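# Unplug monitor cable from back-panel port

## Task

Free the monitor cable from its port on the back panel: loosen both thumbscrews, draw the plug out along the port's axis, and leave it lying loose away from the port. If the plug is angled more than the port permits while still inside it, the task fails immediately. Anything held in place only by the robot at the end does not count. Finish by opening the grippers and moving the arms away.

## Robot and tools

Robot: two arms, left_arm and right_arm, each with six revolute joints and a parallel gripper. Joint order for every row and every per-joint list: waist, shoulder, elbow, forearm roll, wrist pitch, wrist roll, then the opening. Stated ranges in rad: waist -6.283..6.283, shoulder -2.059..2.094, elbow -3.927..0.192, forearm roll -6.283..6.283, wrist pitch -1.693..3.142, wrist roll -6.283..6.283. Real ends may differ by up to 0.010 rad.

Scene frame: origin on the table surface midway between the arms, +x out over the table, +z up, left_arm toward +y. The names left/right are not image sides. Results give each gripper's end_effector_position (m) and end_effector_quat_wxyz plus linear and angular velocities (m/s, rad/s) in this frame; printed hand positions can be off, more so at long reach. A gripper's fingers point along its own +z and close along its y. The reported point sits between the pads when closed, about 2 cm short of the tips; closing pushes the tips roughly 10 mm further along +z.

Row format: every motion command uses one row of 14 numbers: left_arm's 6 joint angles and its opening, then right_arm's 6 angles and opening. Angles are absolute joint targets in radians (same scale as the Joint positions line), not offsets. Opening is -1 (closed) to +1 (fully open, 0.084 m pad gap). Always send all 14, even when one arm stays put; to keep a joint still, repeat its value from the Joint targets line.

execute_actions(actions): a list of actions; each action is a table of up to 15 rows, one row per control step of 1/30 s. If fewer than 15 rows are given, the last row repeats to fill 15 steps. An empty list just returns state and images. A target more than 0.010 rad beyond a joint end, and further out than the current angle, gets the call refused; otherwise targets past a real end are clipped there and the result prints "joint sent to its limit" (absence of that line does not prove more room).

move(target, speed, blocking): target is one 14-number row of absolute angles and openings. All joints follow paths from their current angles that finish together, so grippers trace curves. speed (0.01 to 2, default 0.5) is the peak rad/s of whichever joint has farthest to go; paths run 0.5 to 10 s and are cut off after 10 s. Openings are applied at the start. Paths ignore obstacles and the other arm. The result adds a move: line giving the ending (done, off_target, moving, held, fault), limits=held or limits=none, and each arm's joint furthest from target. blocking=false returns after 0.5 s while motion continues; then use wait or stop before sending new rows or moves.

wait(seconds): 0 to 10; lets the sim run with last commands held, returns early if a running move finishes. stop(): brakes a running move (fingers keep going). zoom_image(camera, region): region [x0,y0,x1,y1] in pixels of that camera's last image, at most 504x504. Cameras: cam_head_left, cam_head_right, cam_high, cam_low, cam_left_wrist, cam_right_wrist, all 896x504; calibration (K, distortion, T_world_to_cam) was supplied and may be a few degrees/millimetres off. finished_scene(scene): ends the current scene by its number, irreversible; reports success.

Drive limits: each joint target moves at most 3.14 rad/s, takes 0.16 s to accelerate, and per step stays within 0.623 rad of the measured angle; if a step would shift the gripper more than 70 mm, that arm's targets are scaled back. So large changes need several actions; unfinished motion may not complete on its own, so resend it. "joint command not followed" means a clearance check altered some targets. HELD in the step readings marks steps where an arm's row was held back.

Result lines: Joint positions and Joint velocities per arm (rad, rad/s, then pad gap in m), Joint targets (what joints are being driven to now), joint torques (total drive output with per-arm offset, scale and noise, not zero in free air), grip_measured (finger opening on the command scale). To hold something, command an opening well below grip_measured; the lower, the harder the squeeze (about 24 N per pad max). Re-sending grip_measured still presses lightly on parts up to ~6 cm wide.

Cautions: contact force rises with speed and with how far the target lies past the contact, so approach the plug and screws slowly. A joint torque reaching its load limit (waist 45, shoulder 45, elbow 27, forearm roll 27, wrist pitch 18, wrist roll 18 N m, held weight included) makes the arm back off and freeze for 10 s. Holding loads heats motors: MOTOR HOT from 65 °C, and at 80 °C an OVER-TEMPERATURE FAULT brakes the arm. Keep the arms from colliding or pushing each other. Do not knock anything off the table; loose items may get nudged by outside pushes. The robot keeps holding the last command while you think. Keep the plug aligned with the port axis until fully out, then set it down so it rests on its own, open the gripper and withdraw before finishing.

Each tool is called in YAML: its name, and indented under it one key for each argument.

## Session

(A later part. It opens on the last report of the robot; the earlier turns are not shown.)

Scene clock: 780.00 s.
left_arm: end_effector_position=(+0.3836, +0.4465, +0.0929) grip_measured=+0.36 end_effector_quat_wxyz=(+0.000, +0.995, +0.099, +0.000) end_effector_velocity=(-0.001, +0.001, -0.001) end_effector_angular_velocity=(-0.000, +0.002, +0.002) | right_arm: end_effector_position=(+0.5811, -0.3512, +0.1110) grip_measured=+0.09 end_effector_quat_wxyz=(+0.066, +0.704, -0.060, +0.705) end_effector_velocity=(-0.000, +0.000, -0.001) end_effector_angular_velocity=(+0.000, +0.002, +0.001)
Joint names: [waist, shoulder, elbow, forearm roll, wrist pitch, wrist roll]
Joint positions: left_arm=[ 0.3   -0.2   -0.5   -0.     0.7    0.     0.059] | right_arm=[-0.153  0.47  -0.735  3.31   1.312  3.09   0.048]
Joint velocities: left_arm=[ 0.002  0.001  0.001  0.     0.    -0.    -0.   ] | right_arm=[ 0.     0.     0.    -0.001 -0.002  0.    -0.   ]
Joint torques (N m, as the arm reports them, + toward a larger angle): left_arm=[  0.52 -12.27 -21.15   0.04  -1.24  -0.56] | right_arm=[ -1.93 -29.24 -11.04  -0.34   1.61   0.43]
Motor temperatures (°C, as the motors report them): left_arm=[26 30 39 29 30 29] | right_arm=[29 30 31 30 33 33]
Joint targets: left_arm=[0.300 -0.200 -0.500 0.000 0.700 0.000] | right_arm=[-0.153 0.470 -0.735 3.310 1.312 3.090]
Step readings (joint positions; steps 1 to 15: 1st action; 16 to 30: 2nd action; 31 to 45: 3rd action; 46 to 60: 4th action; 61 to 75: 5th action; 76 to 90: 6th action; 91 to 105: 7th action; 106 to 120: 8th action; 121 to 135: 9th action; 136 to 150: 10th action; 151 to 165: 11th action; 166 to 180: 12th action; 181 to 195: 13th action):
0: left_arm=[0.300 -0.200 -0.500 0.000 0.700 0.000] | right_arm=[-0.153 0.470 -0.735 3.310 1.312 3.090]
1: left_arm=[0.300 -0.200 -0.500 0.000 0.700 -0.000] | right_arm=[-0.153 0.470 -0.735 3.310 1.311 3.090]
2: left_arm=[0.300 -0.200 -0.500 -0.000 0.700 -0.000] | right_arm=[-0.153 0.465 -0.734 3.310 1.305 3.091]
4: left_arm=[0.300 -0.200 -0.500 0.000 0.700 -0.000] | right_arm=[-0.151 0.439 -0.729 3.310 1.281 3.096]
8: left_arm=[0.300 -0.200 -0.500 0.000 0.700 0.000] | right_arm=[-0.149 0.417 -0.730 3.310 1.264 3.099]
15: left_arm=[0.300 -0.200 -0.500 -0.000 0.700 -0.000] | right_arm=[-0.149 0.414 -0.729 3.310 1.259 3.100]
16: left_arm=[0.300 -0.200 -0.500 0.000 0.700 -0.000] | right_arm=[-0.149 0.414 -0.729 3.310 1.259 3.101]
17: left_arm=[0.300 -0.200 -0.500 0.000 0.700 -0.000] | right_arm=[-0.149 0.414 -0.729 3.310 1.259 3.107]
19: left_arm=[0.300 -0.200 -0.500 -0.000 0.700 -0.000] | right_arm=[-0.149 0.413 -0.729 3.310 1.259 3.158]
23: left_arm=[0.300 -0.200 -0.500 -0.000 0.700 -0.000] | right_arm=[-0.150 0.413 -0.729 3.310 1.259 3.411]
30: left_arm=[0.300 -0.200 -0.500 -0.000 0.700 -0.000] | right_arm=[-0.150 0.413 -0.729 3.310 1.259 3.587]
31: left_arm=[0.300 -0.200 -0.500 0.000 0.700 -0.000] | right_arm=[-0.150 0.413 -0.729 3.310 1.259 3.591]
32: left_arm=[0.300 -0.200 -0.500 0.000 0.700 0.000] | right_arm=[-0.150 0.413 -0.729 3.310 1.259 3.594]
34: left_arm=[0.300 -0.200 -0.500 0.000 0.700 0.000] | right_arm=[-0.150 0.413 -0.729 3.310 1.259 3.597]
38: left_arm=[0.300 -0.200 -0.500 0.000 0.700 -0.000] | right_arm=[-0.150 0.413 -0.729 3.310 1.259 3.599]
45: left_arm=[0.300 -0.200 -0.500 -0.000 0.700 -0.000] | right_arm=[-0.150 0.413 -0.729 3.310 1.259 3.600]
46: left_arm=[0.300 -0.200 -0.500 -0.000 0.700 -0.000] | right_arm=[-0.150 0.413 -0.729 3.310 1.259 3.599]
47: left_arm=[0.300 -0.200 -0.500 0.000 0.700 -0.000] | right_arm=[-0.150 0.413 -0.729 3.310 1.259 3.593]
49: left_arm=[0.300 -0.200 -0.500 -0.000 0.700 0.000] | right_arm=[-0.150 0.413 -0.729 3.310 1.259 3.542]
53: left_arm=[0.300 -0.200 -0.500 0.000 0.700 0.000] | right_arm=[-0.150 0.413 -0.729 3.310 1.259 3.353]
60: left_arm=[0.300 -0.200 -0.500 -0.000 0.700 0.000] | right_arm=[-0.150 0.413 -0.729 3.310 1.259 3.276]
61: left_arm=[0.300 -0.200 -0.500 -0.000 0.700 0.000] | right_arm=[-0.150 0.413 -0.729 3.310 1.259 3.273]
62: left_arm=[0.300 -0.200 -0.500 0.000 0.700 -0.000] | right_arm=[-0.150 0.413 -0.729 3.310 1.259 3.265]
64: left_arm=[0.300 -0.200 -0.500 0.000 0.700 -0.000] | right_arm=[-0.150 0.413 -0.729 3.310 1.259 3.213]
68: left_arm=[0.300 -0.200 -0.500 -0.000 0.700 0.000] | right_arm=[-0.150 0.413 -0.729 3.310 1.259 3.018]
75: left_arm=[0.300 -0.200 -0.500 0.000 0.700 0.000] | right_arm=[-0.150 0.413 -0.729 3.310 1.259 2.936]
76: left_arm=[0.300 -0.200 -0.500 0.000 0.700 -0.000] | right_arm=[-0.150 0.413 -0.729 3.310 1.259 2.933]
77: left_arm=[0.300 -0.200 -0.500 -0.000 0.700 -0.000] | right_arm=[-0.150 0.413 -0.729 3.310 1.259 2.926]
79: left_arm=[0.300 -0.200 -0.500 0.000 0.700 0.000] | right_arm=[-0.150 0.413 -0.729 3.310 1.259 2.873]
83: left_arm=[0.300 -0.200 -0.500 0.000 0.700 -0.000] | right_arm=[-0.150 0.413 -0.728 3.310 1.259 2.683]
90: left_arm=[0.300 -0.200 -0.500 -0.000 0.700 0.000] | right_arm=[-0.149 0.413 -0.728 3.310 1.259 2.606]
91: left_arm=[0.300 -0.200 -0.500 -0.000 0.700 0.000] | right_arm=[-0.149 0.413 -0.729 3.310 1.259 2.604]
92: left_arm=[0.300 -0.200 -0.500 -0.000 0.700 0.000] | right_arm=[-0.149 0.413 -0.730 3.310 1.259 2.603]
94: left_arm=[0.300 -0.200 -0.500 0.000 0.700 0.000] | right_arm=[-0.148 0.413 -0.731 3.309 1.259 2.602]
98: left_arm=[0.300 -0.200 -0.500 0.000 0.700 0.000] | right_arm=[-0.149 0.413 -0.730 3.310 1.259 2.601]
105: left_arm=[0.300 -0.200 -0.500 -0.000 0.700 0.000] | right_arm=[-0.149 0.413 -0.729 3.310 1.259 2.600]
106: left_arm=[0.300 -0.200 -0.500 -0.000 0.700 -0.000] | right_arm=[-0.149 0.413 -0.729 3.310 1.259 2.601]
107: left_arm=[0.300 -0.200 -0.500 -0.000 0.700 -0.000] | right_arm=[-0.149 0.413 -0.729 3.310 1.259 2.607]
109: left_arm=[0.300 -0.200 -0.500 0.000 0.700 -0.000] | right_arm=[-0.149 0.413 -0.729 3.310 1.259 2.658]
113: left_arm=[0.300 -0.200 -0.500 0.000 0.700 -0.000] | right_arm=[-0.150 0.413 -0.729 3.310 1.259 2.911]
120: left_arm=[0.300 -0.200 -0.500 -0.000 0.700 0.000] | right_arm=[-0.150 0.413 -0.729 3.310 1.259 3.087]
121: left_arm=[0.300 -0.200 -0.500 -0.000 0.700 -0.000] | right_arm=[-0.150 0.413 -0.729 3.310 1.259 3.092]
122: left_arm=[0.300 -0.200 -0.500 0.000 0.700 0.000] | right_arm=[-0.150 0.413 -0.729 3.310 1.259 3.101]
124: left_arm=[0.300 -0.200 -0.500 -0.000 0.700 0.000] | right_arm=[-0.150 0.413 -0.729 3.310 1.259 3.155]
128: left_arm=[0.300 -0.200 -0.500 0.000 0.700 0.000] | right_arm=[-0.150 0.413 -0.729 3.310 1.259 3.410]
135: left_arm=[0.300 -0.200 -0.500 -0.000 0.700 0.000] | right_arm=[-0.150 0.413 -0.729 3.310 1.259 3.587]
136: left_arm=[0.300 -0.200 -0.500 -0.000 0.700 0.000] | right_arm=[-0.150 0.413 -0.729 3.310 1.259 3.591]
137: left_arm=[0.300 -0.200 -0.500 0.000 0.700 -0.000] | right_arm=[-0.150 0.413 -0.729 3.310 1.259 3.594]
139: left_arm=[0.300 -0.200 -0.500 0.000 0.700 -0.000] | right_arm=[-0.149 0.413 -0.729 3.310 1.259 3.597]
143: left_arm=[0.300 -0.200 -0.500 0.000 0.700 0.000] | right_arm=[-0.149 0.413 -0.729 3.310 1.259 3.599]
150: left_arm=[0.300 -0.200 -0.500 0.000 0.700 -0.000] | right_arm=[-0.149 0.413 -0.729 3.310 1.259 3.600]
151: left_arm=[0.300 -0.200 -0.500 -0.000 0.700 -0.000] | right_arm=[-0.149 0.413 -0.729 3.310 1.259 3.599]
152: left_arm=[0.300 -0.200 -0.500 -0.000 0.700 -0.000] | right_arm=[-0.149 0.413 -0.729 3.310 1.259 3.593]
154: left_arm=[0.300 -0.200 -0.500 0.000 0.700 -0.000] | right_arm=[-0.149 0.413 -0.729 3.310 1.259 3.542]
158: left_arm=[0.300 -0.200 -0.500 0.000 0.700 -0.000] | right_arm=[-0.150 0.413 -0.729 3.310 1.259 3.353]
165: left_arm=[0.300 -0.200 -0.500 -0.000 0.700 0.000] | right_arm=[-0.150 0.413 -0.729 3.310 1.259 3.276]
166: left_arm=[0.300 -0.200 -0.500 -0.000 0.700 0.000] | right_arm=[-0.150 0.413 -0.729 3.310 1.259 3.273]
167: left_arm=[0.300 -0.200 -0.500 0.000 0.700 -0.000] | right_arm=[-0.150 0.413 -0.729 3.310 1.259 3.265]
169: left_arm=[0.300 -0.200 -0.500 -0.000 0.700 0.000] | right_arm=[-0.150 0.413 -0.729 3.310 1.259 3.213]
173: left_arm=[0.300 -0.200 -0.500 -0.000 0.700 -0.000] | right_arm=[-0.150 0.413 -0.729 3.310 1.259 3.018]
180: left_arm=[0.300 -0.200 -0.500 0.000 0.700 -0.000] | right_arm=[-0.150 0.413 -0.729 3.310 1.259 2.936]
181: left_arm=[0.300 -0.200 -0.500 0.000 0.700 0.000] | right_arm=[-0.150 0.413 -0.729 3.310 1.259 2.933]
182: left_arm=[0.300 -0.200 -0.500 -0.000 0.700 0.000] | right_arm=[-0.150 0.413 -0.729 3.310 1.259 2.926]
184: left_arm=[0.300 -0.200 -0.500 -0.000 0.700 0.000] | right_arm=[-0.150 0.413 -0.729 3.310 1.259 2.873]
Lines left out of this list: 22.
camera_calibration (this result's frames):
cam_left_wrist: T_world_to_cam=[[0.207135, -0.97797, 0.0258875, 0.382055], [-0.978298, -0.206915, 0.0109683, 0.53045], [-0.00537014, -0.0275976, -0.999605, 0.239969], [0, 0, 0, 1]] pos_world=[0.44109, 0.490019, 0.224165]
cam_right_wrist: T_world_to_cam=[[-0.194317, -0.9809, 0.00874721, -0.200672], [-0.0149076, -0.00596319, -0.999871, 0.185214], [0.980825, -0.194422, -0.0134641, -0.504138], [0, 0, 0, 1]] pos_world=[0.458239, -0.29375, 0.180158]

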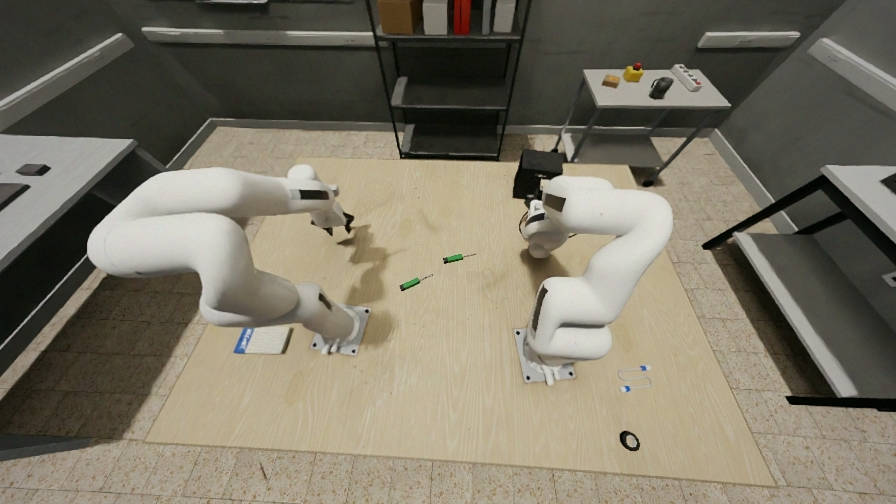

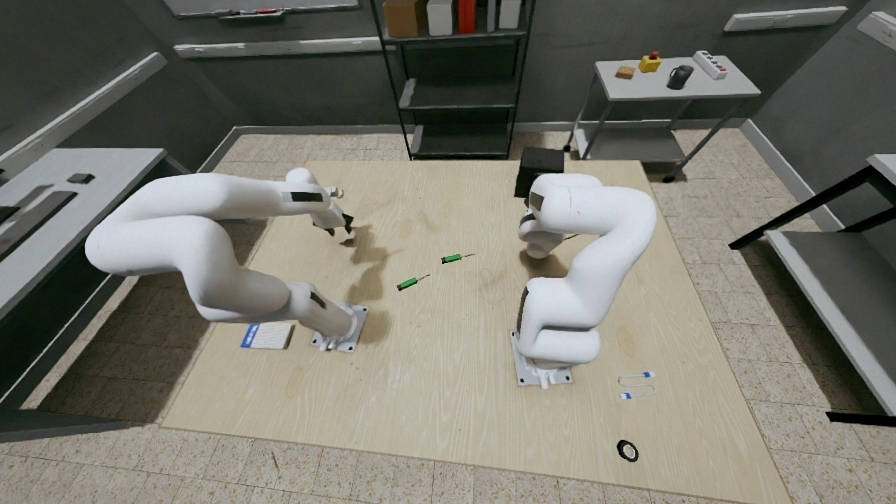

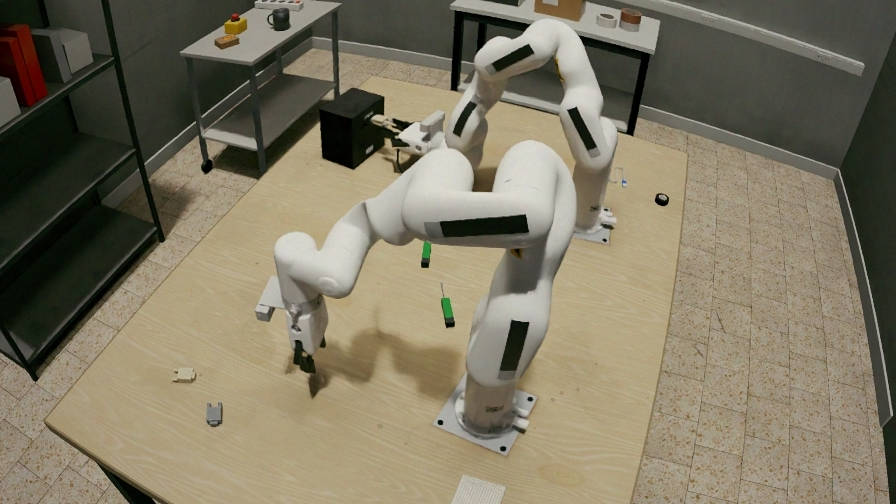

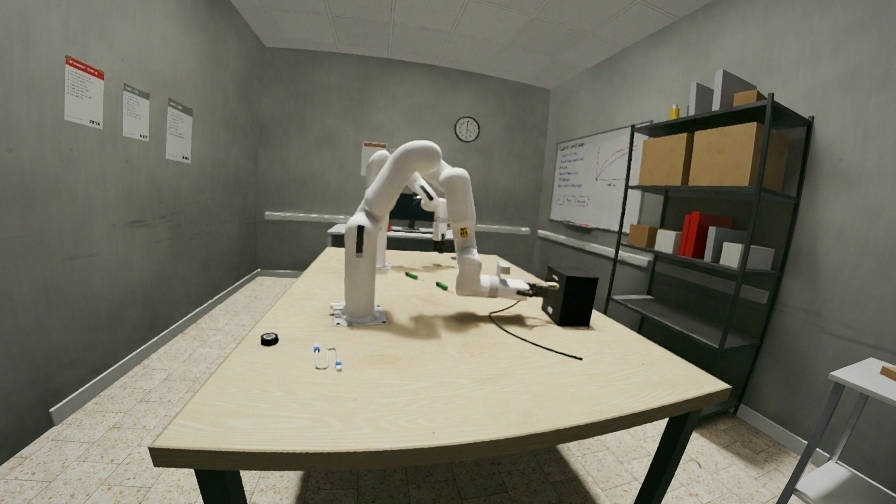

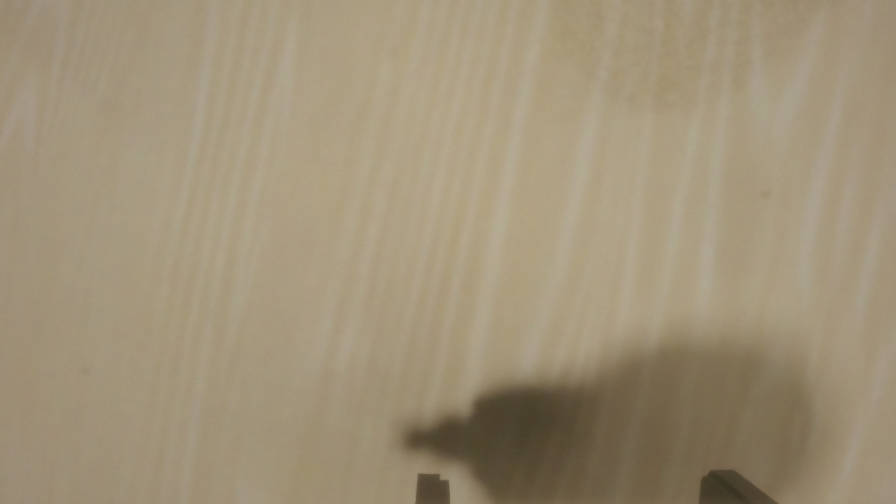

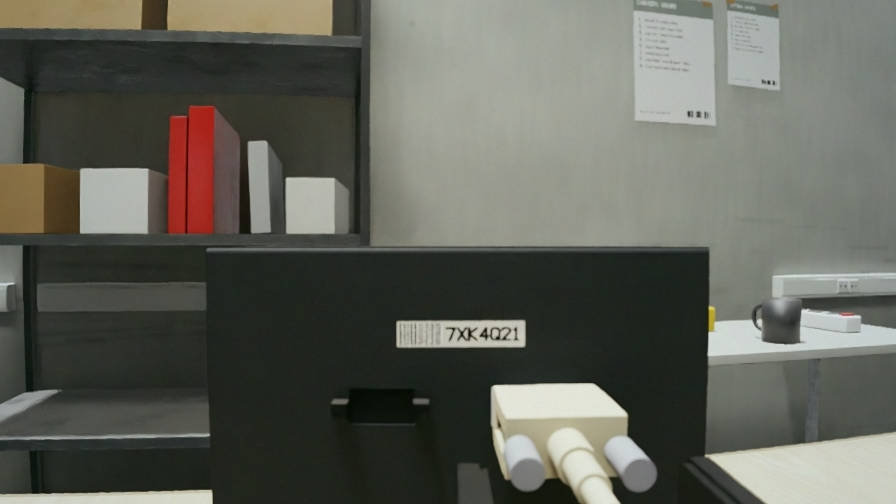

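execute_actions:
  actions:
    - [[0.3,-0.2,-0.5,0,0.7,0,0.37,-0.1495,0.413,-0.729,3.31,1.259,3.1,0]]
    - [[0.3,-0.2,-0.5,0,0.7,0,0.37,-0.1495,0.413,-0.729,3.31,1.259,3.6,0]]
    - [[0.3,-0.2,-0.5,0,0.7,0,0.37,-0.1495,0.413,-0.729,3.31,1.259,3.6,-0.8]]
    - [[0.3,-0.2,-0.5,0,0.7,0,0.37,-0.1495,0.413,-0.729,3.31,1.259,3.27,-0.8]]
    - [[0.3,-0.2,-0.5,0,0.7,0,0.37,-0.1495,0.413,-0.729,3.31,1.259,2.93,-0.8]]
    - [[0.3,-0.2,-0.5,0,0.7,0,0.37,-0.1495,0.413,-0.729,3.31,1.259,2.6,-0.8]]
    - [[0.3,-0.2,-0.5,0,0.7,0,0.37,-0.1495,0.413,-0.729,3.31,1.259,2.6,0]]
    - [[0.3,-0.2,-0.5,0,0.7,0,0.37,-0.1495,0.413,-0.729,3.31,1.259,3.1,0]]
    - [[0.3,-0.2,-0.5,0,0.7,0,0.37,-0.1495,0.413,-0.729,3.31,1.259,3.6,0]]
    - [[0.3,-0.2,-0.5,0,0.7,0,0.37,-0.1495,0.413,-0.729,3.31,1.259,3.6,-0.8]]
    - [[0.3,-0.2,-0.5,0,0.7,0,0.37,-0.1495,0.413,-0.729,3.31,1.259,3.27,-0.8]]
    - [[0.3,-0.2,-0.5,0,0.7,0,0.37,-0.1495,0.413,-0.729,3.31,1.259,2.93,-0.8]]
    - [[0.3,-0.2,-0.5,0,0.7,0,0.37,-0.1495,0.413,-0.729,3.31,1.259,2.6,-0.8]]
    - [[0.3,-0.2,-0.5,0,0.7,0,0.37,-0.1495,0.413,-0.729,3.31,1.259,2.6,0]]
    - [[0.3,-0.2,-0.5,0,0.7,0,0.37,-0.1495,0.413,-0.729,3.31,1.259,3.1,0]]
    - [[0.3,-0.2,-0.5,0,0.7,0,0.37,-0.1495,0.413,-0.729,3.31,1.259,3.6,0]]
    - [[0.3,-0.2,-0.5,0,0.7,0,0.37,-0.1495,0.413,-0.729,3.31,1.259,3.6,-0.8]]
    - [[0.3,-0.2,-0.5,0,0.7,0,0.37,-0.1495,0.413,-0.729,3.31,1.259,3.27,-0.8]]
    - [[0.3,-0.2,-0.5,0,0.7,0,0.37,-0.1495,0.413,-0.729,3.31,1.259,2.93,-0.8]]
    - [[0.3,-0.2,-0.5,0,0.7,0,0.37,-0.1495,0.413,-0.729,3.31,1.259,2.6,-0.8]]
    - [[0.3,-0.2,-0.5,0,0.7,0,0.37,-0.1495,0.413,-0.729,3.31,1.259,2.6,0]]
    - [[0.3,-0.2,-0.5,0,0.7,0,0.37,-0.1495,0.413,-0.729,3.31,1.259,3.1,0]]
    - [[0.3,-0.2,-0.5,0,0.7,0,0.37,-0.1495,0.413,-0.729,3.31,1.259,3.6,0]]
    - [[0.3,-0.2,-0.5,0,0.7,0,0.37,-0.1495,0.413,-0.729,3.31,1.259,3.6,-0.8]]
    - [[0.3,-0.2,-0.5,0,0.7,0,0.37,-0.1495,0.413,-0.729,3.31,1.259,3.27,-0.8]]
    - [[0.3,-0.2,-0.5,0,0.7,0,0.37,-0.1495,0.413,-0.729,3.31,1.259,2.93,-0.8]]
    - [[0.3,-0.2,-0.5,0,0.7,0,0.37,-0.1495,0.413,-0.729,3.31,1.259,2.6,-0.8]]
    - [[0.3,-0.2,-0.5,0,0.7,0,0.37,-0.1495,0.413,-0.729,3.31,1.259,2.6,0]]
    - [[0.3,-0.2,-0.5,0,0.7,0,0.37,-0.1495,0.413,-0.729,3.31,1.259,3.09,0.1]]
    - [[0.3,-0.2,-0.5,0,0.7,0,0.37,-0.153,0.47,-0.735,3.31,1.312,3.09,0.1]]
    - [[0.3,-0.2,-0.5,0,0.7,0,0.37,-0.153,0.47,-0.735,3.31,1.312,3.09,0.1]]

zoom_image:
  camera: "cam_right_wrist"
  region: [450,350,710,504]

Scene clock: 827.70 s.
left_arm: end_effector_position=(+0.3836, +0.4465, +0.0929) grip_measured=+0.36 end_effector_quat_wxyz=(+0.000, +0.995, +0.099, +0.000) end_effector_velocity=(-0.000, -0.000, -0.000) end_effector_angular_velocity=(+0.000, +0.001, -0.001) | right_arm: end_effector_position=(+0.5811, -0.3512, +0.1110) grip_measured=+0.09 end_effector_quat_wxyz=(+0.066, +0.704, -0.060, +0.705) end_effector_velocity=(-0.000, +0.000, -0.001) end_effector_angular_velocity=(-0.000, +0.001, +0.000)
Joint names: [waist, shoulder, elbow, forearm roll, wrist pitch, wrist roll]
Joint positions: left_arm=[ 0.3   -0.2   -0.5    0.     0.7   -0.     0.059] | right_arm=[-0.153  0.47  -0.735  3.31   1.312  3.09   0.048]
Joint velocities: left_arm=[-0.001  0.001 -0.     0.     0.    -0.     0.   ] | right_arm=[ 0.     0.002  0.    -0.     0.001 -0.     0.   ]
Joint torques (N m, as the arm reports them, + toward a larger angle): left_arm=[  0.86 -12.04 -20.9    0.26  -1.3   -0.43] | right_arm=[ -1.98 -29.34 -11.1   -0.17   1.61   0.36]
Motor temperatures (°C, as the motors report them): left_arm=[26 30 39 29 30 29] | right_arm=[29 30 31 30 33 33]
Joint targets: left_arm=[0.300 -0.200 -0.500 0.000 0.700 0.000] | right_arm=[-0.153 0.470 -0.735 3.310 1.312 3.090]
Step readings (joint positions; steps 1 to 15: 1st action; 16 to 30: 2nd action; 31 to 45: 3rd action; 46 to 60: 4th action; 61 to 75: 5th action; 76 to 90: 6th action; 91 to 105: 7th action; 106 to 120: 8th action; 121 to 135: 9th action; 136 to 150: 10th action; 151 to 165: 11th action; 166 to 180: 12th action; 181 to 195: 13th action):
0: left_arm=[0.300 -0.200 -0.500 -0.000 0.700 0.000] | right_arm=[-0.153 0.470 -0.735 3.310 1.312 3.090]
1: left_arm=[0.300 -0.200 -0.500 0.000 0.700 0.000] | right_arm=[-0.153 0.470 -0.735 3.310 1.311 3.090]
2: left_arm=[0.300 -0.200 -0.500 0.000 0.700 -0.000] | right_arm=[-0.153 0.465 -0.734 3.310 1.305 3.091]
4: left_arm=[0.300 -0.200 -0.500 -0.000 0.700 -0.000] | right_arm=[-0.151 0.439 -0.729 3.310 1.281 3.096]
8: left_arm=[0.300 -0.200 -0.500 -0.000 0.700 -0.000] | right_arm=[-0.149 0.417 -0.730 3.310 1.264 3.099]
15: left_arm=[0.300 -0.200 -0.500 0.000 0.700 -0.000] | right_arm=[-0.149 0.414 -0.729 3.310 1.259 3.100]
16: left_arm=[0.300 -0.200 -0.500 0.000 0.700 0.000] | right_arm=[-0.149 0.414 -0.729 3.310 1.259 3.101]
17: left_arm=[0.300 -0.200 -0.500 -0.000 0.700 0.000] | right_arm=[-0.149 0.414 -0.729 3.310 1.259 3.107]
19: left_arm=[0.300 -0.200 -0.500 0.000 0.700 0.000] | right_arm=[-0.149 0.413 -0.729 3.310 1.259 3.158]
23: left_arm=[0.300 -0.200 -0.500 0.000 0.700 0.000] | right_arm=[-0.150 0.413 -0.729 3.310 1.259 3.411]
30: left_arm=[0.300 -0.200 -0.500 0.000 0.700 0.000] | right_arm=[-0.150 0.413 -0.729 3.310 1.259 3.587]
31: left_arm=[0.300 -0.200 -0.500 -0.000 0.700 0.000] | right_arm=[-0.150 0.413 -0.729 3.310 1.259 3.591]
32: left_arm=[0.300 -0.200 -0.500 0.000 0.700 -0.000] | right_arm=[-0.150 0.413 -0.729 3.310 1.259 3.594]
34: left_arm=[0.300 -0.200 -0.500 0.000 0.700 -0.000] | right_arm=[-0.149 0.413 -0.729 3.310 1.259 3.597]
38: left_arm=[0.300 -0.200 -0.500 -0.000 0.700 0.000] | right_arm=[-0.149 0.413 -0.729 3.310 1.259 3.599]
45: left_arm=[0.300 -0.200 -0.500 0.000 0.700 -0.000] | right_arm=[-0.150 0.413 -0.729 3.310 1.259 3.600]
46: left_arm=[0.300 -0.200 -0.500 -0.000 0.700 -0.000] | right_arm=[-0.150 0.413 -0.729 3.310 1.259 3.599]
47: left_arm=[0.300 -0.200 -0.500 -0.000 0.700 0.000] | right_arm=[-0.150 0.413 -0.729 3.310 1.259 3.593]
49: left_arm=[0.300 -0.200 -0.500 -0.000 0.700 -0.000] | right_arm=[-0.150 0.413 -0.729 3.310 1.259 3.542]
53: left_arm=[0.300 -0.200 -0.500 0.000 0.700 -0.000] | right_arm=[-0.150 0.413 -0.729 3.310 1.259 3.353]
60: left_arm=[0.300 -0.200 -0.500 0.000 0.700 -0.000] | right_arm=[-0.150 0.413 -0.729 3.310 1.259 3.276]
61: left_arm=[0.300 -0.200 -0.500 0.000 0.700 -0.000] | right_arm=[-0.150 0.413 -0.729 3.310 1.259 3.273]
62: left_arm=[0.300 -0.200 -0.500 0.000 0.700 -0.000] | right_arm=[-0.150 0.413 -0.729 3.310 1.259 3.265]
64: left_arm=[0.300 -0.200 -0.500 -0.000 0.700 -0.000] | right_arm=[-0.150 0.413 -0.729 3.310 1.259 3.213]
68: left_arm=[0.300 -0.200 -0.500 -0.000 0.700 -0.000] | right_arm=[-0.150 0.413 -0.729 3.310 1.259 3.018]
75: left_arm=[0.300 -0.200 -0.500 0.000 0.700 0.000] | right_arm=[-0.150 0.413 -0.729 3.310 1.259 2.936]
76: left_arm=[0.300 -0.200 -0.500 -0.000 0.700 -0.000] | right_arm=[-0.150 0.413 -0.729 3.310 1.259 2.933]
77: left_arm=[0.300 -0.200 -0.500 -0.000 0.700 -0.000] | right_arm=[-0.150 0.413 -0.729 3.310 1.259 2.926]
79: left_arm=[0.300 -0.200 -0.500 -0.000 0.700 -0.000] | right_arm=[-0.150 0.413 -0.729 3.310 1.259 2.873]
83: left_arm=[0.300 -0.200 -0.500 -0.000 0.700 -0.000] | right_arm=[-0.150 0.413 -0.729 3.310 1.259 2.683]
90: left_arm=[0.300 -0.200 -0.500 0.000 0.700 -0.000] | right_arm=[-0.150 0.413 -0.729 3.310 1.259 2.606]
91: left_arm=[0.300 -0.200 -0.500 0.000 0.700 -0.000] | right_arm=[-0.150 0.413 -0.729 3.310 1.259 2.604]
92: left_arm=[0.300 -0.200 -0.500 0.000 0.700 -0.000] | right_arm=[-0.149 0.413 -0.730 3.310 1.259 2.603]
94: left_arm=[0.300 -0.200 -0.500 0.000 0.700 0.000] | right_arm=[-0.148 0.413 -0.731 3.309 1.259 2.602]
98: left_arm=[0.300 -0.200 -0.500 0.000 0.700 -0.000] | right_arm=[-0.149 0.413 -0.730 3.310 1.259 2.601]
105: left_arm=[0.300 -0.200 -0.500 -0.000 0.700 -0.000] | right_arm=[-0.149 0.413 -0.729 3.310 1.259 2.600]
106: left_arm=[0.300 -0.200 -0.500 0.000 0.700 -0.000] | right_arm=[-0.149 0.413 -0.729 3.310 1.259 2.601]
107: left_arm=[0.300 -0.200 -0.500 0.000 0.700 0.000] | right_arm=[-0.149 0.413 -0.729 3.310 1.259 2.607]
109: left_arm=[0.300 -0.200 -0.500 -0.000 0.700 -0.000] | right_arm=[-0.149 0.413 -0.729 3.310 1.259 2.658]
113: left_arm=[0.300 -0.200 -0.500 -0.000 0.700 0.000] | right_arm=[-0.150 0.413 -0.729 3.310 1.259 2.911]
120: left_arm=[0.300 -0.200 -0.500 0.000 0.700 -0.000] | right_arm=[-0.150 0.413 -0.729 3.310 1.259 3.087]
121: left_arm=[0.300 -0.200 -0.500 0.000 0.700 -0.000] | right_arm=[-0.150 0.413 -0.729 3.310 1.259 3.092]
122: left_arm=[0.300 -0.200 -0.500 0.000 0.700 -0.000] | right_arm=[-0.150 0.413 -0.729 3.310 1.259 3.101]
124: left_arm=[0.300 -0.200 -0.500 0.000 0.700 -0.000] | right_arm=[-0.150 0.413 -0.729 3.310 1.259 3.155]
128: left_arm=[0.300 -0.200 -0.500 -0.000 0.700 0.000] | right_arm=[-0.150 0.413 -0.729 3.310 1.259 3.410]
135: left_arm=[0.300 -0.200 -0.500 0.000 0.700 0.000] | right_arm=[-0.150 0.413 -0.729 3.310 1.259 3.587]
136: left_arm=[0.300 -0.200 -0.500 -0.000 0.700 0.000] | right_arm=[-0.150 0.413 -0.729 3.310 1.259 3.591]
137: left_arm=[0.300 -0.200 -0.500 0.000 0.700 0.000] | right_arm=[-0.150 0.413 -0.729 3.310 1.259 3.594]
139: left_arm=[0.300 -0.200 -0.500 -0.000 0.700 -0.000] | right_arm=[-0.149 0.413 -0.729 3.310 1.259 3.597]
143: left_arm=[0.300 -0.200 -0.500 -0.000 0.700 0.000] | right_arm=[-0.149 0.413 -0.729 3.310 1.259 3.599]
150: left_arm=[0.300 -0.200 -0.500 -0.000 0.700 -0.000] | right_arm=[-0.149 0.413 -0.729 3.310 1.259 3.600]
151: left_arm=[0.300 -0.200 -0.500 -0.000 0.700 -0.000] | right_arm=[-0.149 0.413 -0.729 3.310 1.259 3.599]
152: left_arm=[0.300 -0.200 -0.500 -0.000 0.700 0.000] | right_arm=[-0.149 0.413 -0.729 3.310 1.259 3.593]
154: left_arm=[0.300 -0.200 -0.500 -0.000 0.700 -0.000] | right_arm=[-0.150 0.413 -0.729 3.310 1.259 3.542]
158: left_arm=[0.300 -0.200 -0.500 0.000 0.700 -0.000] | right_arm=[-0.150 0.413 -0.729 3.310 1.259 3.353]
165: left_arm=[0.300 -0.200 -0.500 0.000 0.700 -0.000] | right_arm=[-0.150 0.413 -0.729 3.310 1.259 3.276]
166: left_arm=[0.300 -0.200 -0.500 -0.000 0.700 0.000] | right_arm=[-0.150 0.413 -0.729 3.310 1.259 3.273]
167: left_arm=[0.300 -0.200 -0.500 0.000 0.700 -0.000] | right_arm=[-0.150 0.413 -0.729 3.310 1.259 3.265]
169: left_arm=[0.300 -0.200 -0.500 0.000 0.700 -0.000] | right_arm=[-0.150 0.413 -0.729 3.310 1.259 3.213]
173: left_arm=[0.300 -0.200 -0.500 -0.000 0.700 -0.000] | right_arm=[-0.150 0.413 -0.729 3.310 1.259 3.018]
180: left_arm=[0.300 -0.200 -0.500 0.000 0.700 0.000] | right_arm=[-0.150 0.413 -0.729 3.310 1.259 2.936]
181: left_arm=[0.300 -0.200 -0.500 -0.000 0.700 -0.000] | right_arm=[-0.150 0.413 -0.729 3.310 1.259 2.933]
182: left_arm=[0.300 -0.200 -0.500 -0.000 0.700 -0.000] | right_arm=[-0.150 0.413 -0.729 3.310 1.259 2.926]
184: left_arm=[0.300 -0.200 -0.500 0.000 0.700 -0.000] | right_arm=[-0.150 0.413 -0.729 3.310 1.259 2.873]
Lines left out of this list: 92.
camera_calibration (this result's frames):
cam_left_wrist: T_world_to_cam=[[0.207135, -0.97797, 0.0258874, 0.382055], [-0.978298, -0.206915, 0.0109683, 0.53045], [-0.00537023, -0.0275975, -0.999605, 0.239969], [0, 0, 0, 1]] pos_world=[0.44109, 0.490019, 0.224165]
cam_right_wrist: T_world_to_cam=[[-0.194318, -0.980899, 0.008747, -0.200672], [-0.0149073, -0.005963, -0.999871, 0.185214], [0.980825, -0.194424, -0.0134638, -0.504139], [0, 0, 0, 1]] pos_world=[0.458239, -0.293751, 0.180158]

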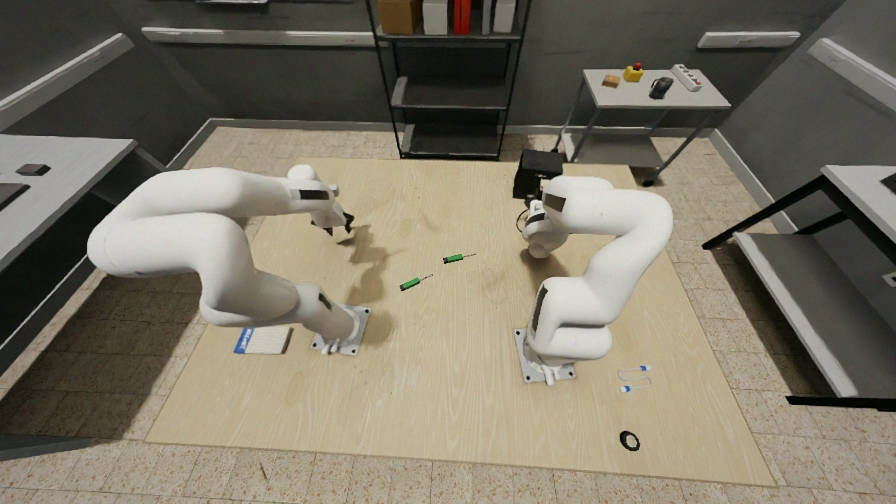

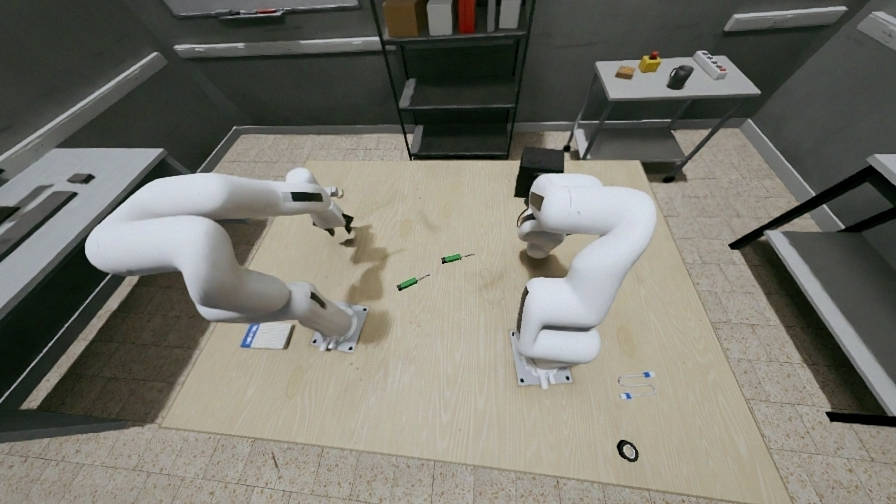

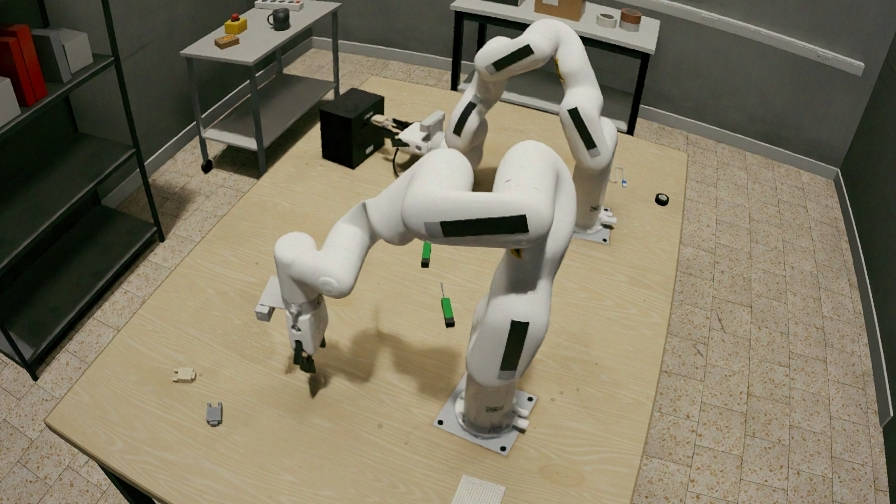

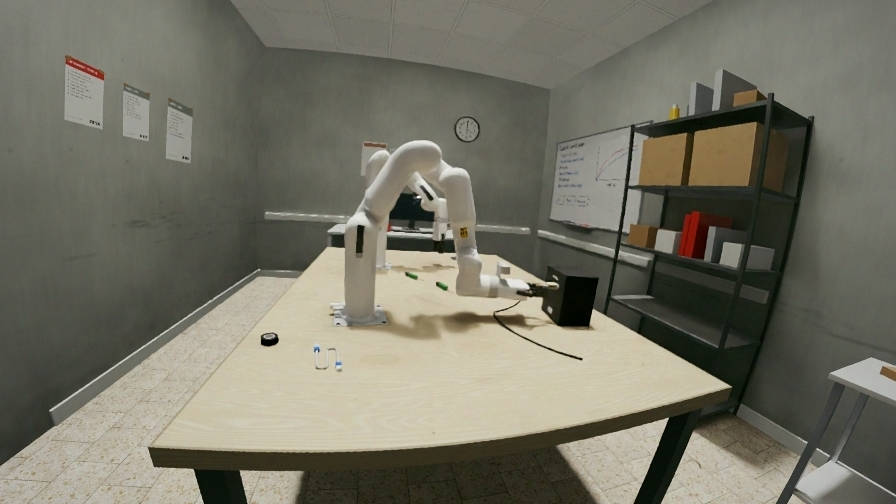

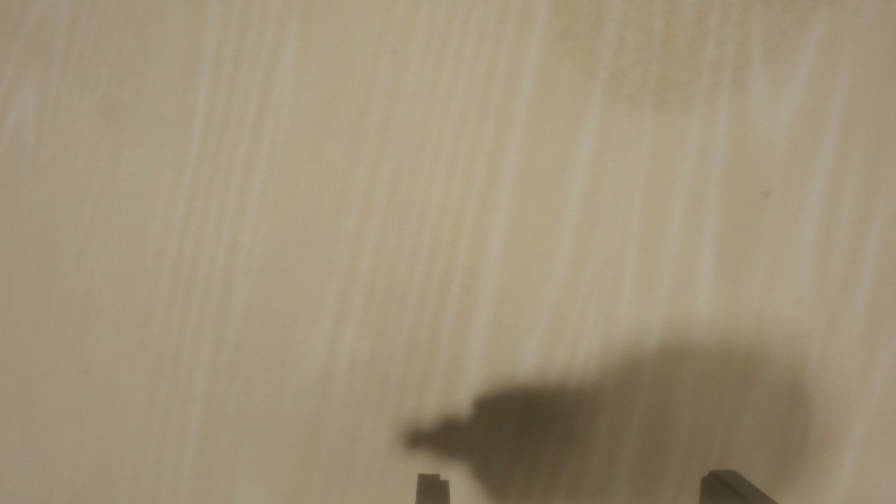

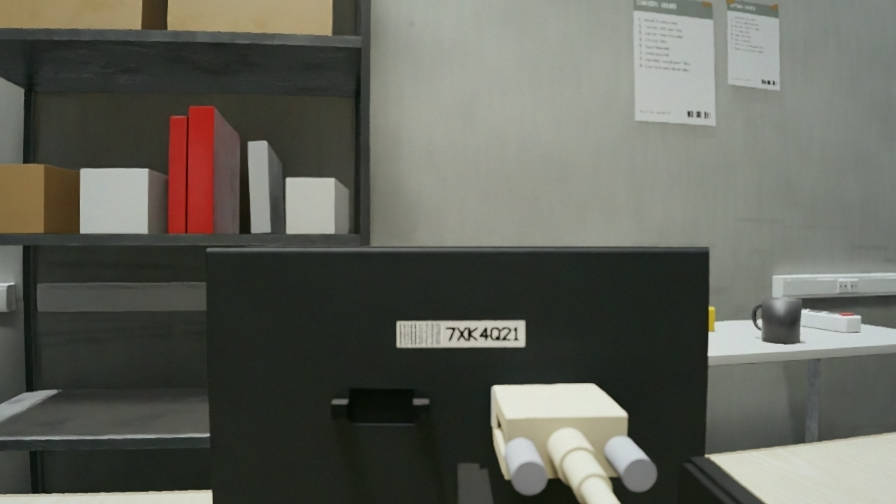

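Region (450, 350, 710, 504) of cam_right_wrist's 896x504 image, scaled by 1.938, with more detail than that image has; it fills the top 299 rows of this view, and the rest is white.

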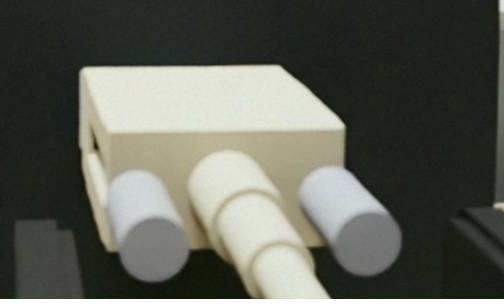

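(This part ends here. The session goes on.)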